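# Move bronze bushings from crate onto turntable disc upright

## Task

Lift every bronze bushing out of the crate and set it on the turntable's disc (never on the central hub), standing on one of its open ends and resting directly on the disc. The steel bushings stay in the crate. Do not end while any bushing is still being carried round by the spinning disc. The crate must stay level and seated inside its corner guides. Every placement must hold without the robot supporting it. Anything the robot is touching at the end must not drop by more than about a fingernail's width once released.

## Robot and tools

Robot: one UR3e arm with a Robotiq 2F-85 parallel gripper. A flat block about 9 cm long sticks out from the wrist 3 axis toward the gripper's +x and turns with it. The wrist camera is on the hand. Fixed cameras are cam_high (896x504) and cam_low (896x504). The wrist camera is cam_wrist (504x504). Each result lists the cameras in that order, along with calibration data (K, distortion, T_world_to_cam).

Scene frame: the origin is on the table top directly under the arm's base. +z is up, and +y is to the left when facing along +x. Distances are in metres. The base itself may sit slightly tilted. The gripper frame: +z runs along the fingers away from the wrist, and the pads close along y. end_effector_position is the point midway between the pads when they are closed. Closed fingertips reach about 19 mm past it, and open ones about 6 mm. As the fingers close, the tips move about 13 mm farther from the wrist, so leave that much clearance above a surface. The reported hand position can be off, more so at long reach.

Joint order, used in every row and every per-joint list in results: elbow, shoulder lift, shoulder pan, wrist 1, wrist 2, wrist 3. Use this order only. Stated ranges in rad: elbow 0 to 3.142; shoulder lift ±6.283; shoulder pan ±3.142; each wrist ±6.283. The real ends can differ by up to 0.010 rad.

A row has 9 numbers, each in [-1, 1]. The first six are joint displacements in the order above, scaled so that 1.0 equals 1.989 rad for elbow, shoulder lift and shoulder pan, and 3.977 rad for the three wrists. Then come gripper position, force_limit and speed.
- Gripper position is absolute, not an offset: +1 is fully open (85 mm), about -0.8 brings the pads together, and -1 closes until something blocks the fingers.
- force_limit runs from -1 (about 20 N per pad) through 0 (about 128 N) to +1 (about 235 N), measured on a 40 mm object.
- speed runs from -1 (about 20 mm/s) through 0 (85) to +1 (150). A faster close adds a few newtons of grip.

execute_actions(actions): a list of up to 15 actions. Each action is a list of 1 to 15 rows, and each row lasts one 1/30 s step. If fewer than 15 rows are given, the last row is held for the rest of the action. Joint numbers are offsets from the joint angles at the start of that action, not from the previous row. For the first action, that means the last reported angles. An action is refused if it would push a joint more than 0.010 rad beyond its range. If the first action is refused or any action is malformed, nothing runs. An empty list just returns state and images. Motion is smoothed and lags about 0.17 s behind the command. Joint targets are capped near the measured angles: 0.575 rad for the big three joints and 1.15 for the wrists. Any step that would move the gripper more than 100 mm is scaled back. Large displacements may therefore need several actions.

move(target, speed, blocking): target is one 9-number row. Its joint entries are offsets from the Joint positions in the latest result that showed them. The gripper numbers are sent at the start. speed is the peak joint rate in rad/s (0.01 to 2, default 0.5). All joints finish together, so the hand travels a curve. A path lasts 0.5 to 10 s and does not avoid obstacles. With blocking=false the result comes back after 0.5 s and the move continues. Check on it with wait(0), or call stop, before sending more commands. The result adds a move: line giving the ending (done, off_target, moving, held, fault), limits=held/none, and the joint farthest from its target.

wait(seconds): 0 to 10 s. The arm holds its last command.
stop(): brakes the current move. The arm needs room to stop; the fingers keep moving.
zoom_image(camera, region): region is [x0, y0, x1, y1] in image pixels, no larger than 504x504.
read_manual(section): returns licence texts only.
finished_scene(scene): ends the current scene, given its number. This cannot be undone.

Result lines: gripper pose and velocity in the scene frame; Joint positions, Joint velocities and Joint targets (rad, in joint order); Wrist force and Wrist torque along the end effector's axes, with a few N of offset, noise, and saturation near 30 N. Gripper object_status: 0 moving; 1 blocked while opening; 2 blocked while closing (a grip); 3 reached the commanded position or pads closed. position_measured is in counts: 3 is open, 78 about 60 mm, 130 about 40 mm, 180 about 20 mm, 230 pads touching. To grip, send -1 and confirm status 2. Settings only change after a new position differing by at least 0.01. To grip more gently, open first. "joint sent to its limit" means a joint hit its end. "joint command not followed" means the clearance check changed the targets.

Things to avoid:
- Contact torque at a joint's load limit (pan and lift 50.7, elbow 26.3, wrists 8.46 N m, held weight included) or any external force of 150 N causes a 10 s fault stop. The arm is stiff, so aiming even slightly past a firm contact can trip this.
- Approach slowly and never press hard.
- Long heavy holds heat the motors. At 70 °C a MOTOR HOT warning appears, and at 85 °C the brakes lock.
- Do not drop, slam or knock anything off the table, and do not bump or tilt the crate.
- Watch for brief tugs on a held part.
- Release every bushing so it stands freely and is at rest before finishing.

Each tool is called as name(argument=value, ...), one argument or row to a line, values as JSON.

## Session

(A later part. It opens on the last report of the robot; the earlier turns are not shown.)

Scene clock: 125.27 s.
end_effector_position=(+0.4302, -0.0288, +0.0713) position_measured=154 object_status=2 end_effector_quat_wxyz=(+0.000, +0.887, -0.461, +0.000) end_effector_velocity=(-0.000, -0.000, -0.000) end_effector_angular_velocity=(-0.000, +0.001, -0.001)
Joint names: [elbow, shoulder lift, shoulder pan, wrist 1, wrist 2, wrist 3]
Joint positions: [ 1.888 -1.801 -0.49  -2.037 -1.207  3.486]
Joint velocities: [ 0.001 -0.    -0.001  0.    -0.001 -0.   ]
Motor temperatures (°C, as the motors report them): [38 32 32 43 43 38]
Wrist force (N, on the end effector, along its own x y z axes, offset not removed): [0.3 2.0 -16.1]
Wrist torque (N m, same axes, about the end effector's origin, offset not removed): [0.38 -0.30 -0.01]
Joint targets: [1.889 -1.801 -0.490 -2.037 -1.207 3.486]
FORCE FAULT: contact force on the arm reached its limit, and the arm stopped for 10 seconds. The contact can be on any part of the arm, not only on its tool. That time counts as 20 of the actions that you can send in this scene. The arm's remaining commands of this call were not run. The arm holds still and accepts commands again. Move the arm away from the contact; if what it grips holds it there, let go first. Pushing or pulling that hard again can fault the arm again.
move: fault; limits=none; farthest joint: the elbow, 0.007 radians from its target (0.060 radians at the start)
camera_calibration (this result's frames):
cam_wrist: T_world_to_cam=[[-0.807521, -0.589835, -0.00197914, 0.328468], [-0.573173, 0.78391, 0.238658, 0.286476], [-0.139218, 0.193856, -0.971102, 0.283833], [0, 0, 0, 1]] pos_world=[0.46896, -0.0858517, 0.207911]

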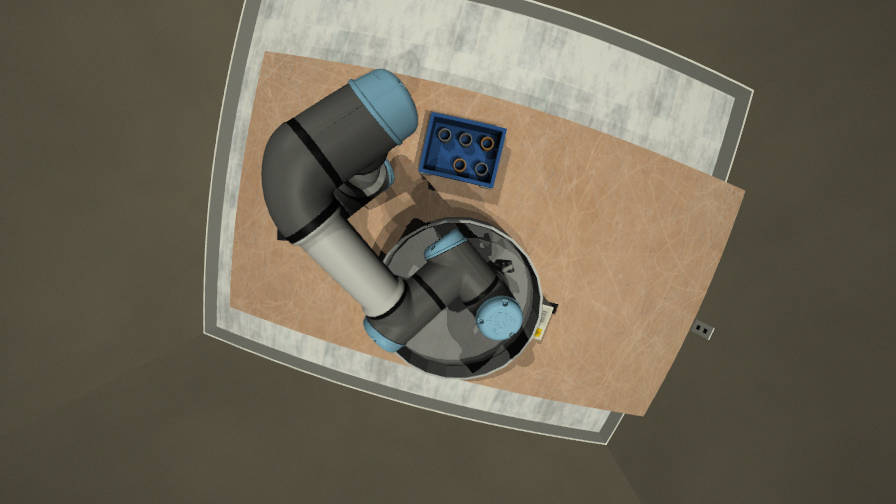

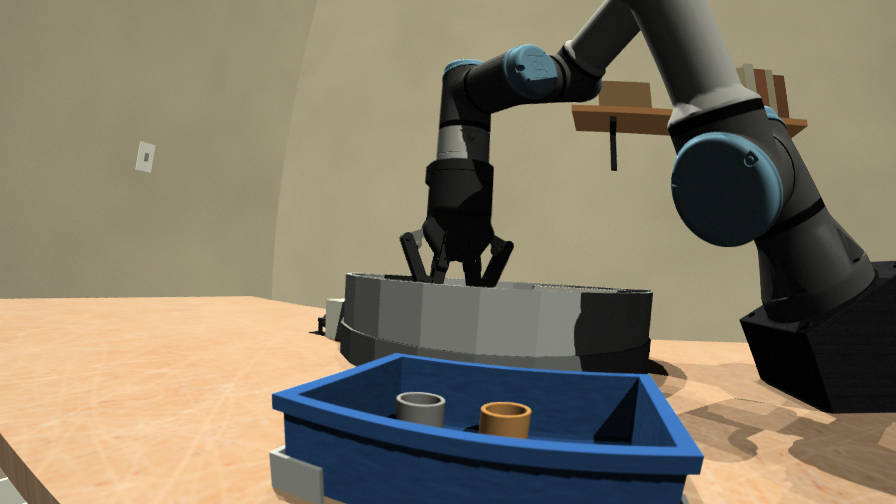

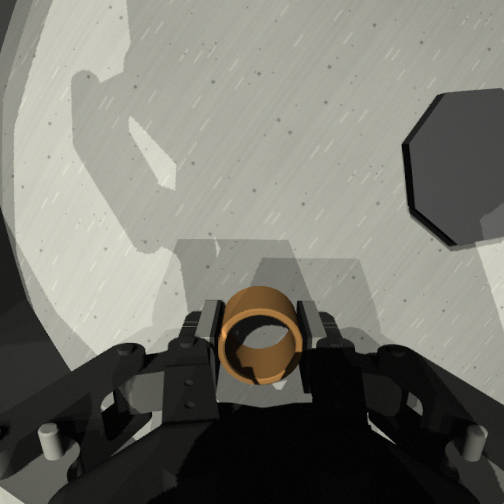

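execute_actions(
  actions=[
    [[0,0,0,0,0,0,0.1,-0.5,0]],
    [[0,0,0,0,0,0,0.1,-0.5,0]],
  ],
)

move(
  target=[-0.1463,-0.0789,-0.0799,0.1285,0.0138,0,0.1,-0.5,0],
  speed=0.6,
)

Scene clock: 129.47 s.
end_effector_position=(+0.4302, -0.0288, +0.0712) position_measured=117 object_status=3 end_effector_quat_wxyz=(+0.000, +0.887, -0.461, +0.000) end_effector_velocity=(+0.000, +0.001, +0.000) end_effector_angular_velocity=(+0.000, -0.000, +0.001)
Joint names: [elbow, shoulder lift, shoulder pan, wrist 1, wrist 2, wrist 3]
Joint positions: [ 1.888 -1.801 -0.49  -2.037 -1.207  3.486]
Joint velocities: [-0.    -0.     0.001  0.     0.    -0.   ]
Motor temperatures (°C, as the motors report them): [38 32 32 43 43 38]
Wrist force (N, on the end effector, along its own x y z axes, offset not removed): [0.7 0.9 -0.2]
Wrist torque (N m, same axes, about the end effector's origin, offset not removed): [0.09 -0.16 -0.02]
Joint targets: [1.888 -1.801 -0.490 -2.037 -1.207 3.486]
camera_calibration (this result's frames):
cam_wrist: T_world_to_cam=[[-0.807567, -0.589772, -0.00189523, 0.328449], [-0.57307, 0.78393, 0.238841, 0.286422], [-0.139376, 0.193966, -0.971057, 0.283836], [0, 0, 0, 1]] pos_world=[0.468944, -0.0858791, 0.207834]

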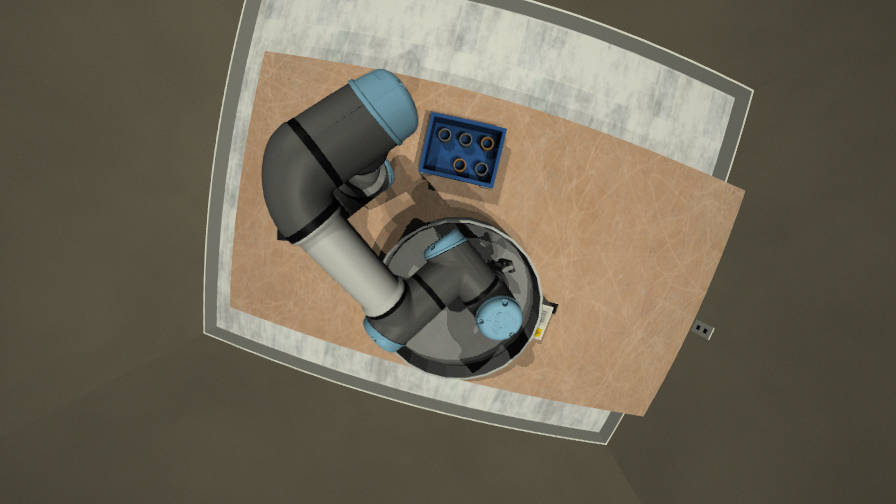

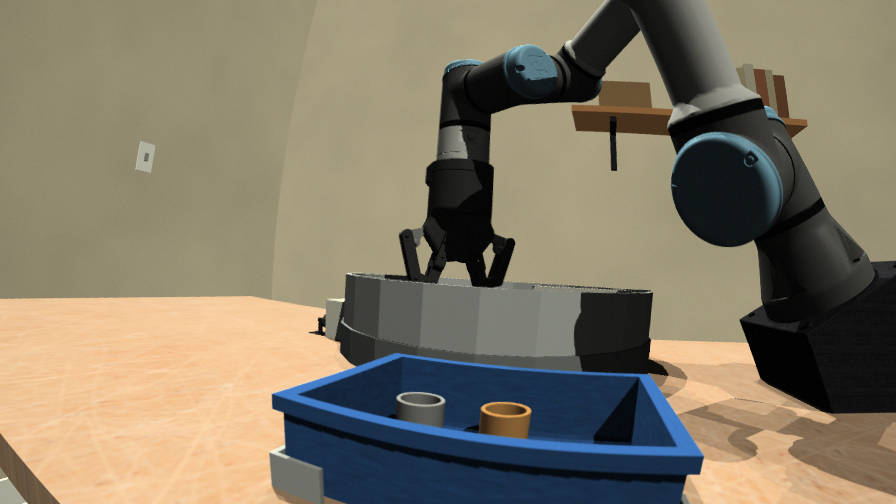

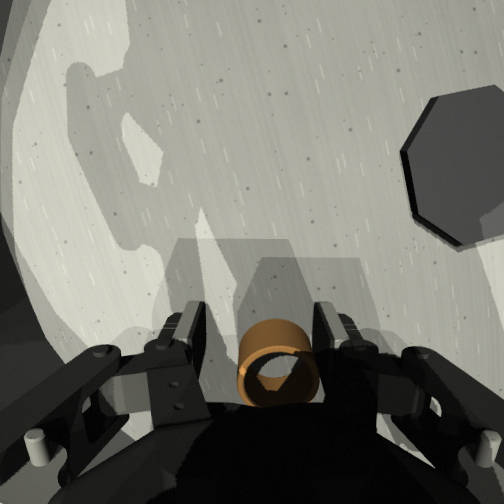

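Scene clock: 131.00 s.
end_effector_position=(+0.4312, -0.0294, +0.1594) position_measured=117 object_status=3 end_effector_quat_wxyz=(-0.000, +0.847, -0.531, -0.001) end_effector_velocity=(+0.000, +0.000, +0.001) end_effector_angular_velocity=(-0.000, -0.001, -0.000)
Joint names: [elbow, shoulder lift, shoulder pan, wrist 1, wrist 2, wrist 3]
Joint positions: [ 1.597 -1.958 -0.648 -1.527 -1.152  3.486]
Joint velocities: [-0.002 -0.001 -0.     0.003  0.001  0.   ]
Motor temperatures (°C, as the motors report them): [38 32 32 43 43 38]
Wrist force (N, on the end effector, along its own x y z axes, offset not removed): [0.3 1.0 0.5]
Wrist torque (N m, same axes, about the end effector's origin, offset not removed): [0.13 -0.07 0.04]
Joint targets: [1.597 -1.958 -0.648 -1.526 -1.152 3.486]
move: done; limits=none; farthest joint: the shoulder pan, 0.001 radians from its target (0.159 radians at the start)
camera_calibration (this result's frames):
cam_wrist: T_world_to_cam=[[-0.892152, -0.451731, -0.00190107, 0.369584], [-0.438901, 0.865804, 0.240312, 0.210768], [-0.10691, 0.215229, -0.970694, 0.3563], [0, 0, 0, 1]] pos_world=[0.460324, -0.0922173, 0.295911]

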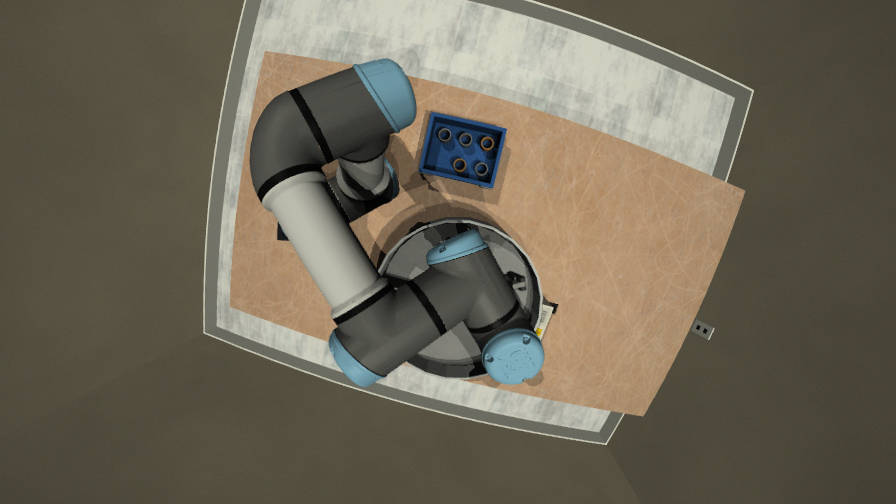

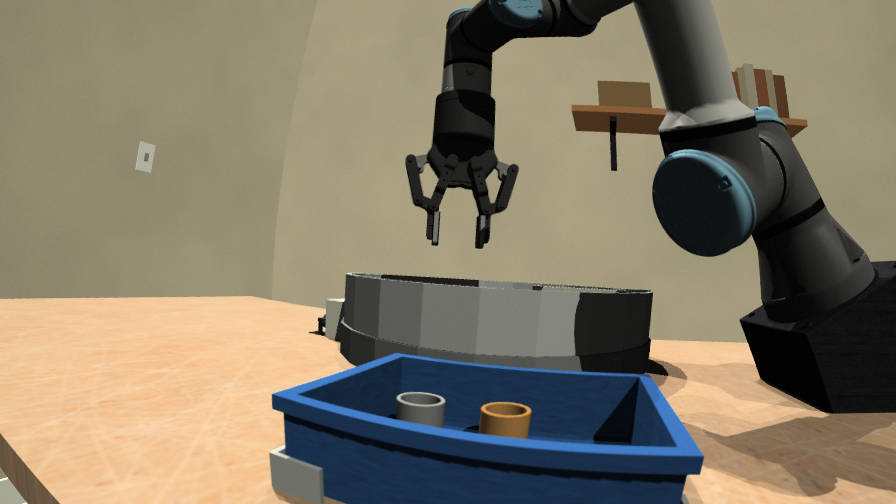

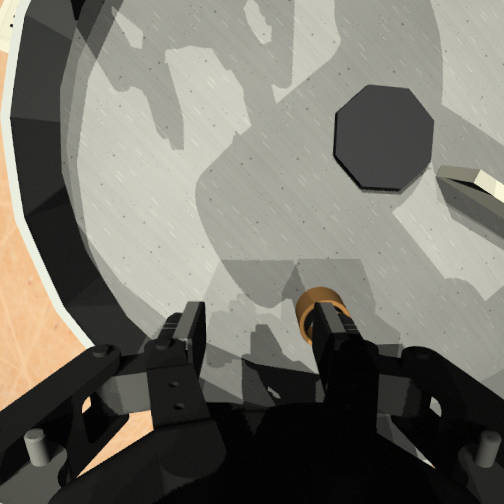

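move(
  target=[0.18,-0.0473,0.6003,-0.1142,-0.1345,-0.015,0.08,-0.5,0],
  speed=0.9,
)

move(
  target=[0.110,0.132,-0.023,-0.122,0.0056,-0.005,0.08,-0.5,0],
  speed=0.5,
)

Scene clock: 143.03 s.
end_effector_position=(+0.3121, +0.2051, +0.1547) position_measured=119 object_status=3 end_effector_quat_wxyz=(+0.000, +1.000, +0.018, -0.000) end_effector_velocity=(-0.000, +0.000, +0.000) end_effector_angular_velocity=(+0.000, -0.001, +0.001)
Joint names: [elbow, shoulder lift, shoulder pan, wrist 1, wrist 2, wrist 3]
Joint positions: [ 1.955 -2.052  0.545 -1.981 -1.687  3.426]
Joint velocities: [ 0.    -0.     0.002 -0.001 -0.001  0.   ]
Motor temperatures (°C, as the motors report them): [38 32 32 43 43 38]
Wrist force (N, on the end effector, along its own x y z axes, offset not removed): [1.2 1.4 0.6]
Wrist torque (N m, same axes, about the end effector's origin, offset not removed): [0.16 -0.23 0.00]
Joint targets: [1.955 -2.052 0.545 -1.981 -1.687 3.426]
move: done; limits=none; farthest joint: the shoulder pan, 0.001 radians from its target (1.194 radians at the start)
camera_calibration (this result's frames):
cam_wrist: T_world_to_cam=[[0.0536261, -0.99856, -0.00149293, 0.186177], [-0.969435, -0.0524204, 0.239682, 0.310595], [-0.239415, -0.0114059, -0.97085, 0.376434], [0, 0, 0, 1]] pos_world=[0.381242, 0.206484, 0.291295]

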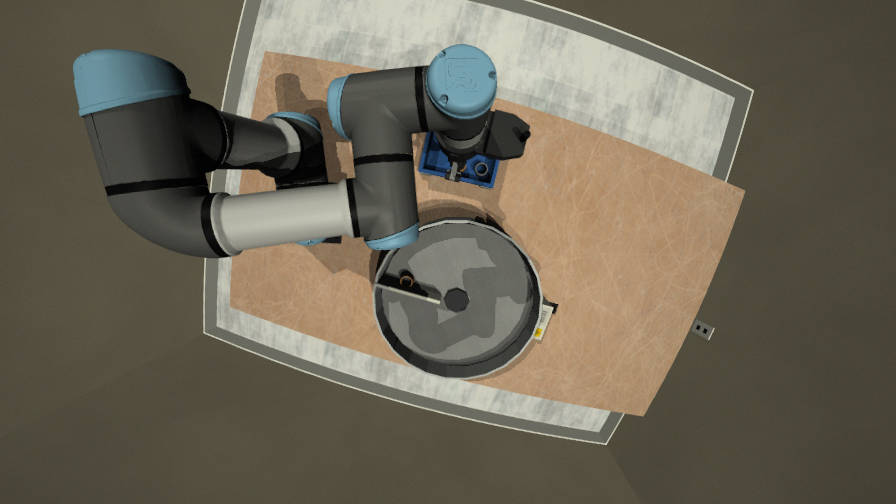

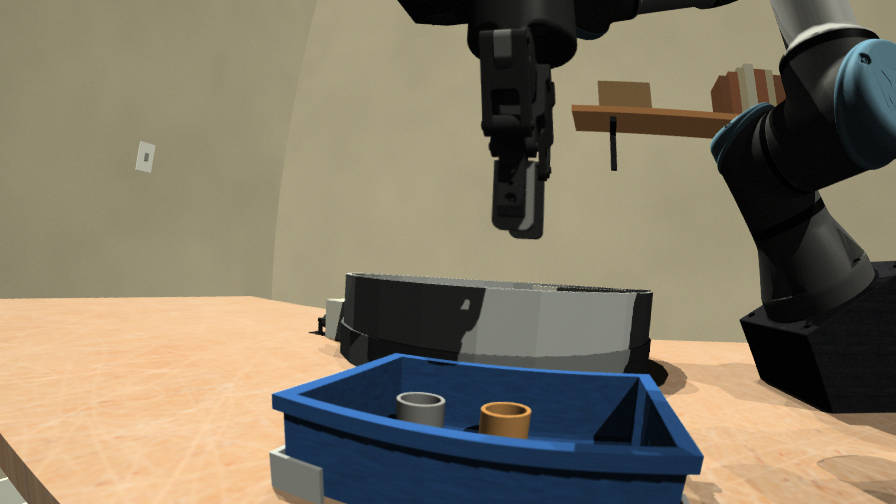

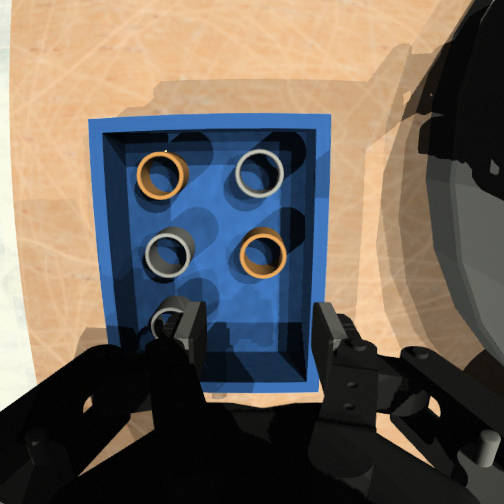

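Scene clock: 144.67 s.
end_effector_position=(+0.3179, +0.2078, +0.0610) position_measured=119 object_status=3 end_effector_quat_wxyz=(+0.000, +1.000, +0.008, -0.000) end_effector_velocity=(-0.000, -0.000, -0.001) end_effector_angular_velocity=(-0.001, +0.001, -0.000)
Joint names: [elbow, shoulder lift, shoulder pan, wrist 1, wrist 2, wrist 3]
Joint positions: [ 2.174 -1.79   0.499 -2.466 -1.665  3.407]
Joint velocities: [ 0.002  0.001 -0.    -0.002 -0.    -0.   ]
Motor temperatures (°C, as the motors report them): [38 32 32 43 43 38]
Wrist force (N, on the end effector, along its own x y z axes, offset not removed): [1.2 0.6 0.5]
Wrist torque (N m, same axes, about the end effector's origin, offset not removed): [0.05 -0.21 0.00]
Joint targets: [2.174 -1.789 0.499 -2.466 -1.665 3.407]
move: done; limits=none; farthest joint: the wrist 1, 0.001 radians from its target (0.486 radians at the start)
camera_calibration (this result's frames):
cam_wrist: T_world_to_cam=[[0.0333968, -0.999441, -0.00141423, 0.195006], [-0.970246, -0.0327607, 0.239893, 0.334989], [-0.239805, -0.00663952, -0.970798, 0.285937], [0, 0, 0, 1]] pos_world=[0.387078, 0.20777, 0.197501]

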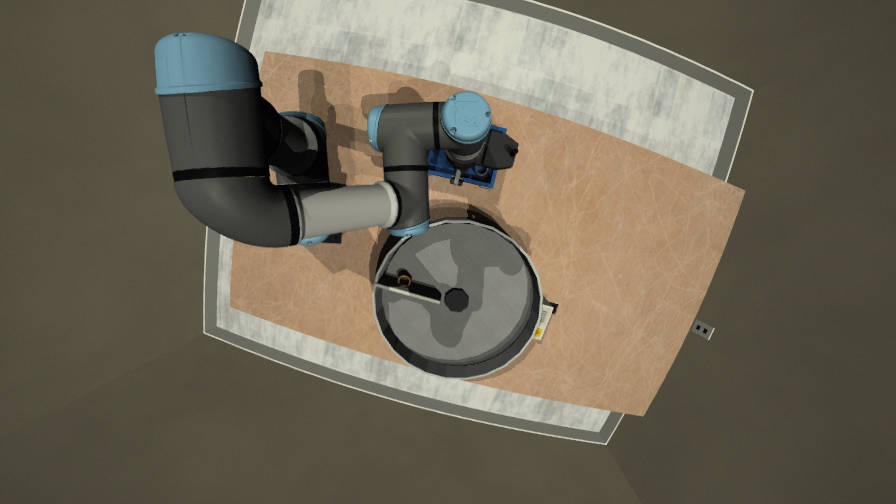

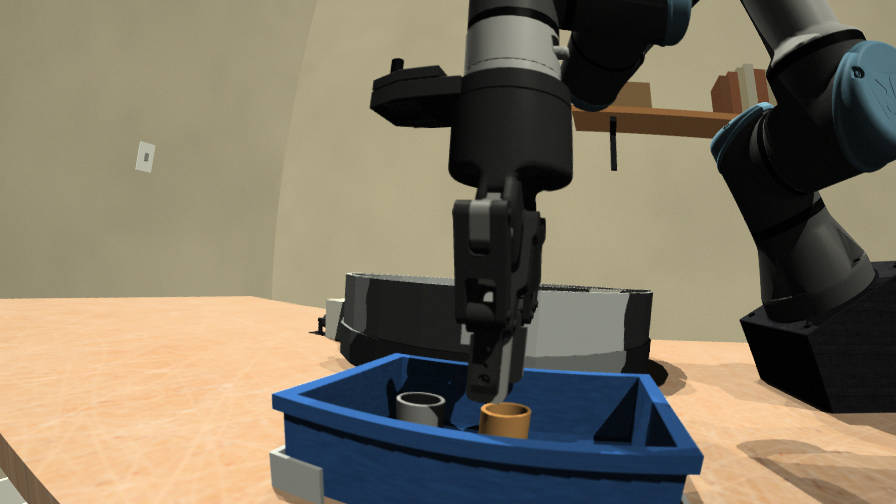

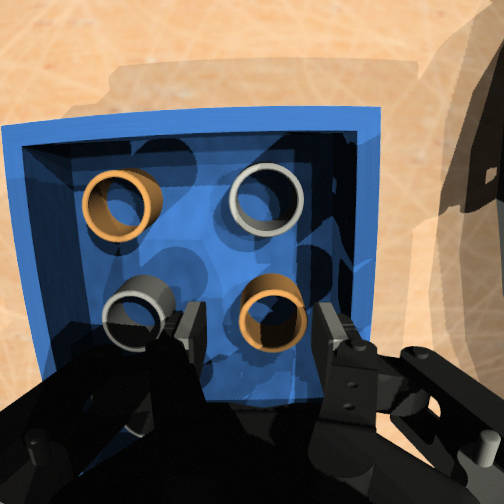

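move(
  target=[0.0367,0.0437,-0.0073,-0.0407,0.002,0,0.08,-0.5,0],
  speed=0.2,
)

execute_actions(
  actions=[
    [[0,0,0,0,0,0,-1,-0.5,0]],
    [[0,0,0,0,0,0,-1,-0.5,0]],
  ],
)

Scene clock: 150.87 s.
end_effector_position=(+0.3119, +0.2055, +0.0340) position_measured=119 object_status=3 end_effector_quat_wxyz=(-0.000, +1.000, +0.001, -0.000) end_effector_velocity=(+0.000, -0.000, -0.000) end_effector_angular_velocity=(-0.000, -0.000, +0.000)
Joint names: [elbow, shoulder lift, shoulder pan, wrist 1, wrist 2, wrist 3]
Joint positions: [ 2.247 -1.703  0.485 -2.627 -1.657  3.407]
Joint velocities: [ 0.     0.002 -0.    -0.002 -0.    -0.   ]
Motor temperatures (°C, as the motors report them): [38 32 32 43 43 38]
Wrist force (N, on the end effector, along its own x y z axes, offset not removed): [1.4 -0.1 -0.1]
Wrist torque (N m, same axes, about the end effector's origin, offset not removed): [0.12 -0.21 -0.02]
Joint targets: [2.247 -1.703 0.485 -2.628 -1.657 3.407]
move: done; limits=none; farthest joint: the shoulder pan, 0.001 radians from its target (0.015 radians at the start)
camera_calibration (this result's frames):
cam_wrist: T_world_to_cam=[[0.0206433, -0.999784, -0.00243561, 0.196986], [-0.970725, -0.0206263, 0.239306, 0.333275], [-0.239305, -0.00257577, -0.970941, 0.257326], [0, 0, 0, 1]] pos_world=[0.381031, 0.20448, 0.170573]

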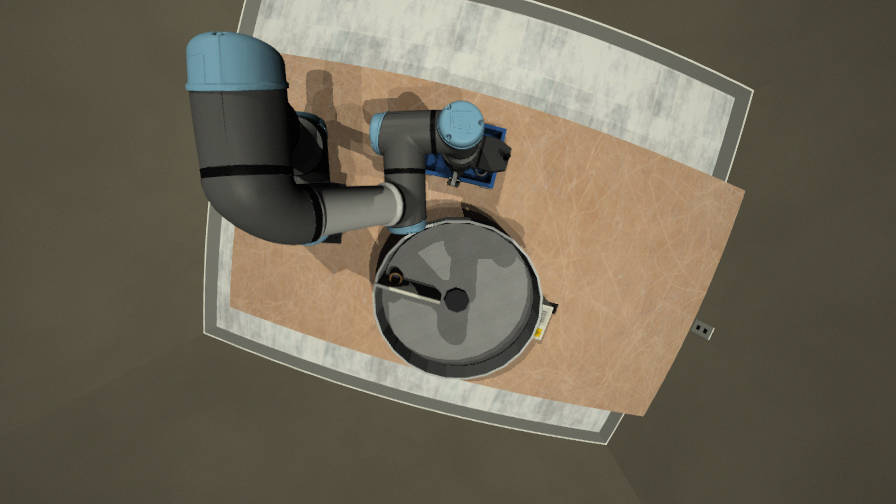

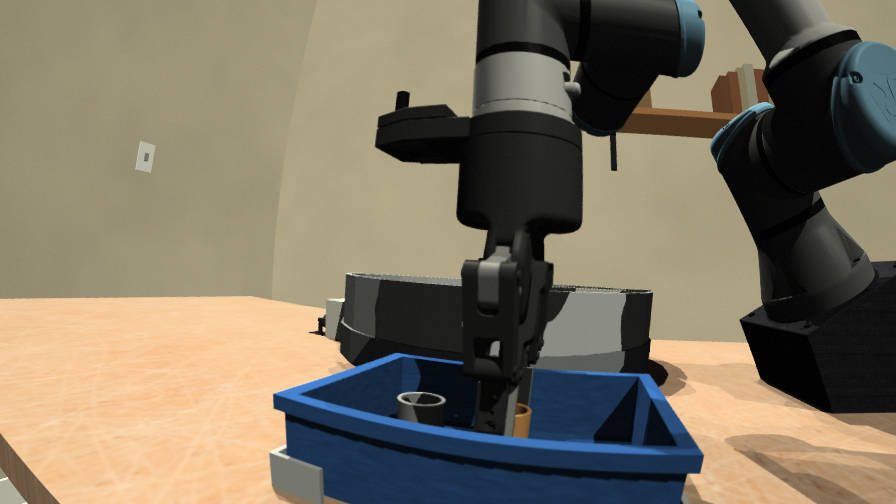

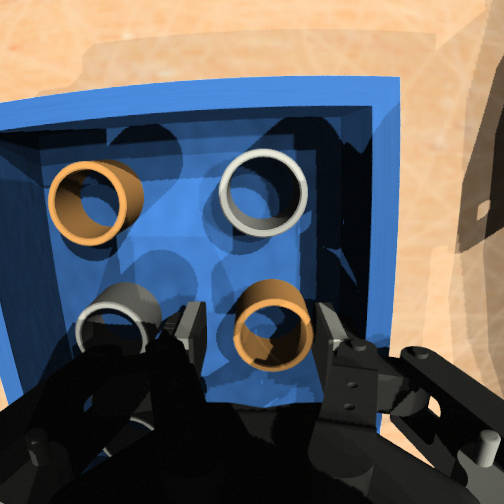

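Scene clock: 151.87 s.
end_effector_position=(+0.3119, +0.2055, +0.0340) position_measured=155 object_status=2 end_effector_quat_wxyz=(-0.000, +1.000, +0.001, -0.000) end_effector_velocity=(+0.001, -0.000, +0.000) end_effector_angular_velocity=(+0.000, -0.001, -0.001)
Joint names: [elbow, shoulder lift, shoulder pan, wrist 1, wrist 2, wrist 3]
Joint positions: [ 2.247 -1.703  0.485 -2.627 -1.657  3.407]
Joint velocities: [-0.001 -0.    -0.001  0.     0.     0.   ]
Motor temperatures (°C, as the motors report them): [38 32 32 43 43 38]
Wrist force (N, on the end effector, along its own x y z axes, offset not removed): [-2.5 1.9 -13.7]
Wrist torque (N m, same axes, about the end effector's origin, offset not removed): [0.14 -0.13 -0.01]
Joint targets: [2.247 -1.703 0.485 -2.627 -1.657 3.407]
camera_calibration (this result's frames):
cam_wrist: T_world_to_cam=[[0.020618, -0.999784, -0.00242983, 0.196988], [-0.970733, -0.0206004, 0.239278, 0.333286], [-0.239276, -0.0025747, -0.970948, 0.257308], [0, 0, 0, 1]] pos_world=[0.381038, 0.204474, 0.170563]

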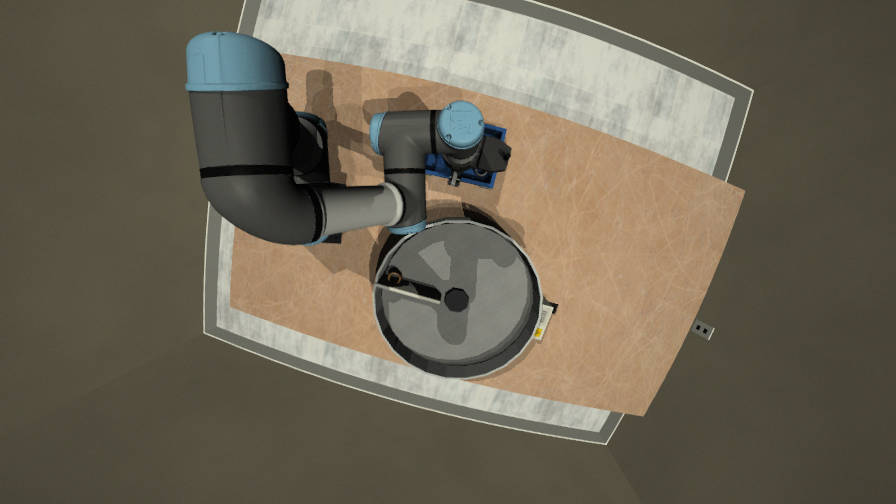

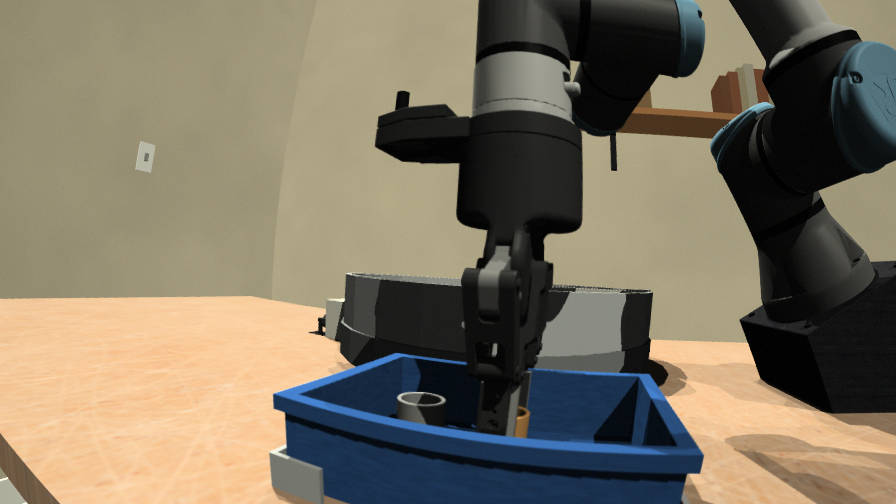

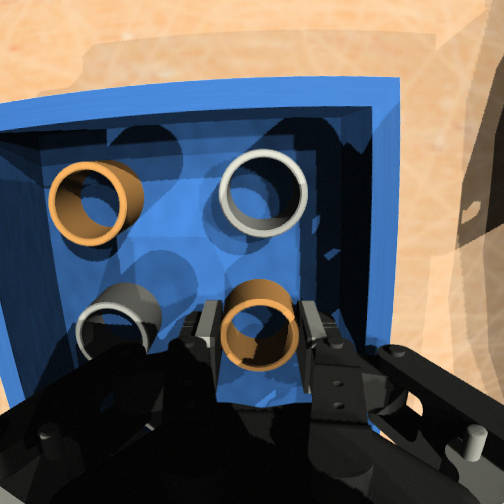

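move(
  target=[-0.147,-0.1755,0.031,0.1625,-0.0075,0,-1,-0.5,0],
  speed=0.6,
)

move(
  target=[-0.1805,0.0473,-0.6008,0.1144,0.1345,0,-1,-0.5,0],
  speed=0.9,
)

move(
  target=[0.1388,0.0724,0.0749,-0.1184,-0.0126,0,-1,-0.5,0],
  speed=0.3,
)

Scene clock: 158.17 s.
end_effector_position=(+0.3122, +0.2056, +0.1550) position_measured=155 object_status=2 end_effector_quat_wxyz=(-0.000, +1.000, +0.028, +0.000) end_effector_velocity=(+0.000, -0.000, +0.001) end_effector_angular_velocity=(-0.000, -0.000, -0.000)
Joint names: [elbow, shoulder lift, shoulder pan, wrist 1, wrist 2, wrist 3]
Joint positions: [ 1.955 -2.052  0.547 -1.981 -1.687  3.407]
Joint velocities: [-0.002 -0.001 -0.001  0.003 -0.    -0.   ]
Motor temperatures (°C, as the motors report them): [38 32 32 43 43 38]
Wrist force (N, on the end effector, along its own x y z axes, offset not removed): [1.1 1.8 -0.3]
Wrist torque (N m, same axes, about the end effector's origin, offset not removed): [0.28 -0.21 0.02]
Joint targets: [1.954 -2.052 0.547 -1.981 -1.687 3.407]
move: done; limits=none; farthest joint: the wrist 1, 0.001 radians from its target (0.647 radians at the start)
camera_calibration (this result's frames):
cam_wrist: T_world_to_cam=[[0.0745519, -0.997213, -0.002818, 0.180111], [-0.968301, -0.0730654, 0.238862, 0.31466], [-0.238402, -0.0150789, -0.971049, 0.377186], [0, 0, 0, 1]] pos_world=[0.38118, 0.208287, 0.291614]

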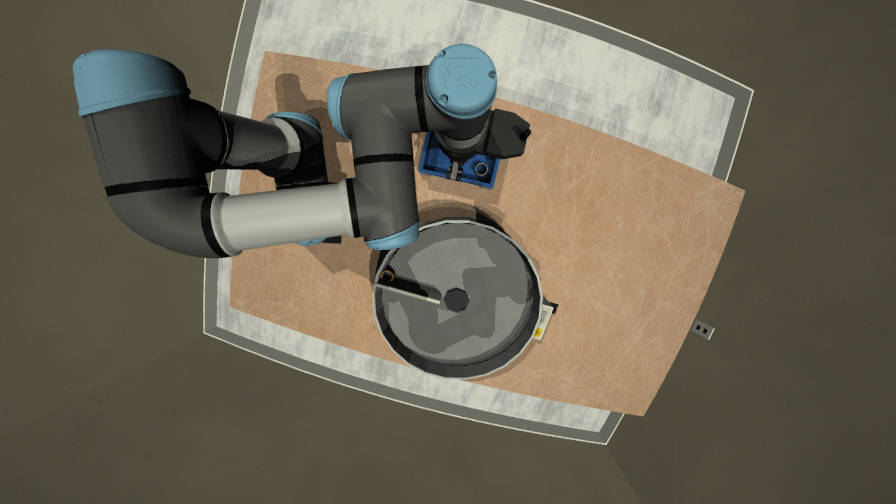

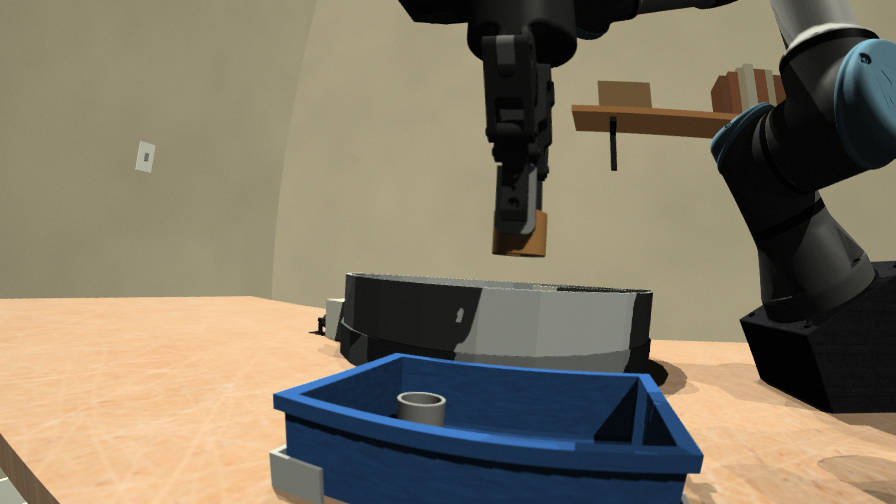

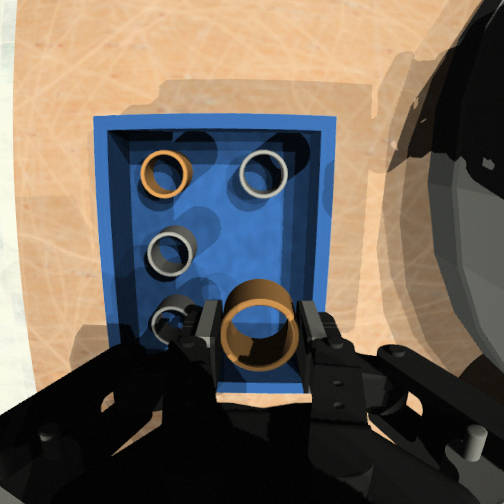

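Scene clock: 160.27 s.
end_effector_position=(+0.4316, -0.0293, +0.1597) position_measured=155 object_status=2 end_effector_quat_wxyz=(-0.000, +0.868, -0.497, -0.000) end_effector_velocity=(+0.000, -0.001, +0.000) end_effector_angular_velocity=(-0.001, -0.001, -0.003)
Joint names: [elbow, shoulder lift, shoulder pan, wrist 1, wrist 2, wrist 3]
Joint positions: [ 1.596 -1.958 -0.648 -1.526 -1.152  3.407]
Joint velocities: [-0.001  0.    -0.004  0.001  0.001  0.   ]
Motor temperatures (°C, as the motors report them): [38 32 32 43 43 38]
Wrist force (N, on the end effector, along its own x y z axes, offset not removed): [0.6 1.3 0.4]
Wrist torque (N m, same axes, about the end effector's origin, offset not removed): [0.17 -0.10 0.03]
Joint targets: [1.596 -1.958 -0.648 -1.526 -1.152 3.407]
move: done; limits=none; farthest joint: the shoulder pan, 0.000 radians from its target (1.194 radians at the start)
camera_calibration (this result's frames):
cam_wrist: T_world_to_cam=[[-0.853007, -0.521893, -0.00273715, 0.351198], [-0.507261, 0.827835, 0.239532, 0.239337], [-0.122744, 0.205711, -0.970885, 0.363251], [0, 0, 0, 1]] pos_world=[0.465568, -0.0895685, 0.296308]

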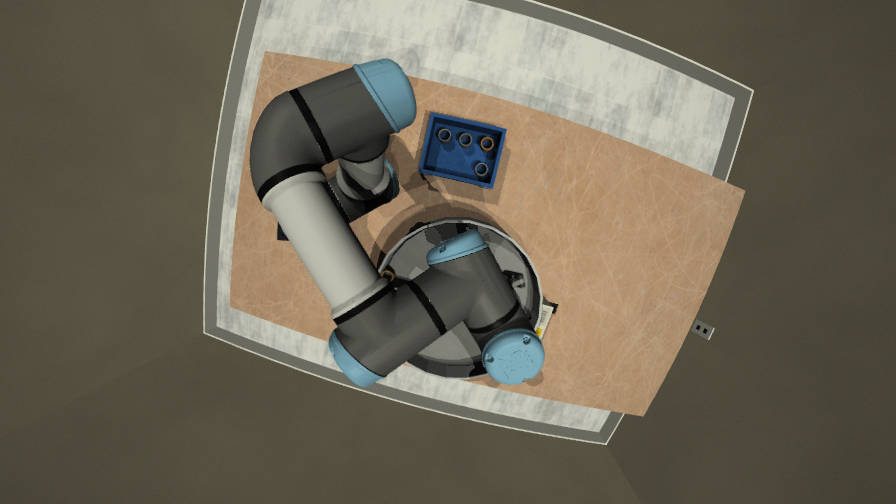

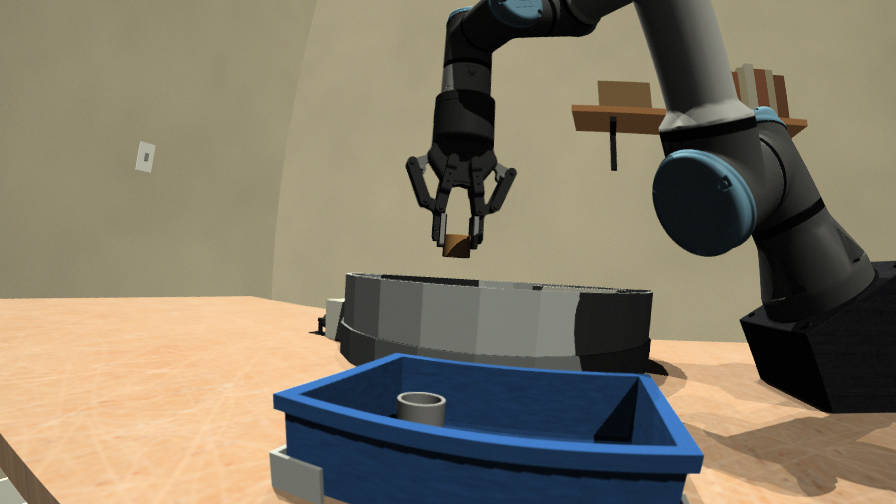

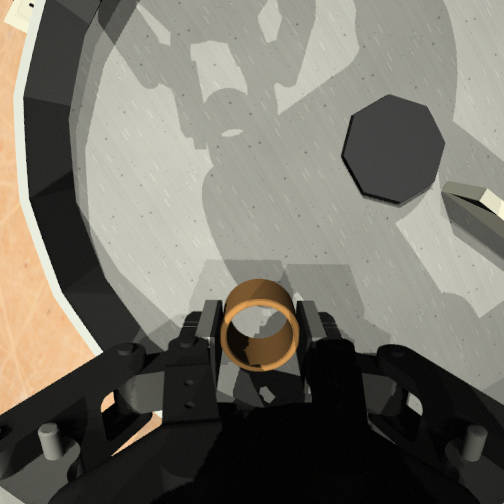

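Scene clock: 162.40 s.
end_effector_position=(+0.4293, -0.0282, +0.0764) position_measured=155 object_status=2 end_effector_quat_wxyz=(-0.001, +0.902, -0.431, -0.003) end_effector_velocity=(+0.000, -0.001, -0.000) end_effector_angular_velocity=(-0.002, -0.001, +0.000)
Joint names: [elbow, shoulder lift, shoulder pan, wrist 1, wrist 2, wrist 3]
Joint positions: [ 1.872 -1.814 -0.499 -1.997 -1.202  3.407]
Joint velocities: [ 0.     0.001 -0.    -0.003 -0.001 -0.   ]
Motor temperatures (°C, as the motors report them): [38 32 32 43 43 38]
Wrist force (N, on the end effector, along its own x y z axes, offset not removed): [-2.5 2.9 -30.0]
Wrist torque (N m, same axes, about the end effector's origin, offset not removed): [0.19 -0.08 0.01]
Joint targets: [1.872 -1.814 -0.499 -1.997 -1.202 3.407]
move: done; limits=none; farthest joint: the elbow, 0.001 radians from its target (0.276 radians at the start)
camera_calibration (this result's frames):
cam_wrist: T_world_to_cam=[[-0.766068, -0.642757, -0.00175368, 0.308833], [-0.623365, 0.742286, 0.24582, 0.304147], [-0.156701, 0.189408, -0.969314, 0.295811], [0, 0, 0, 1]] pos_world=[0.472536, -0.0832883, 0.21251]

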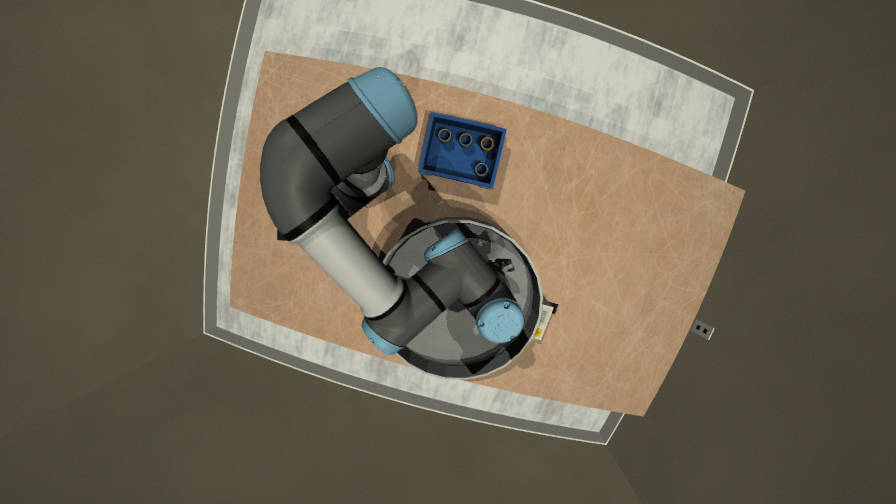

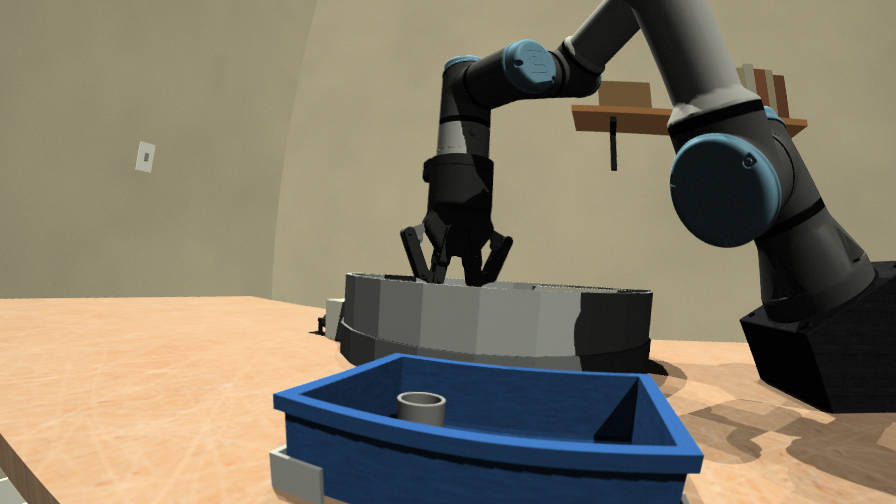

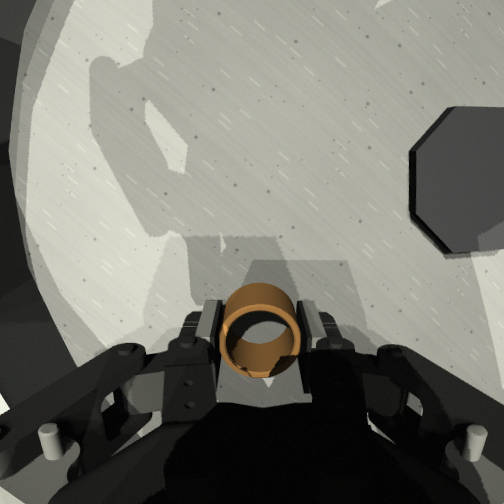

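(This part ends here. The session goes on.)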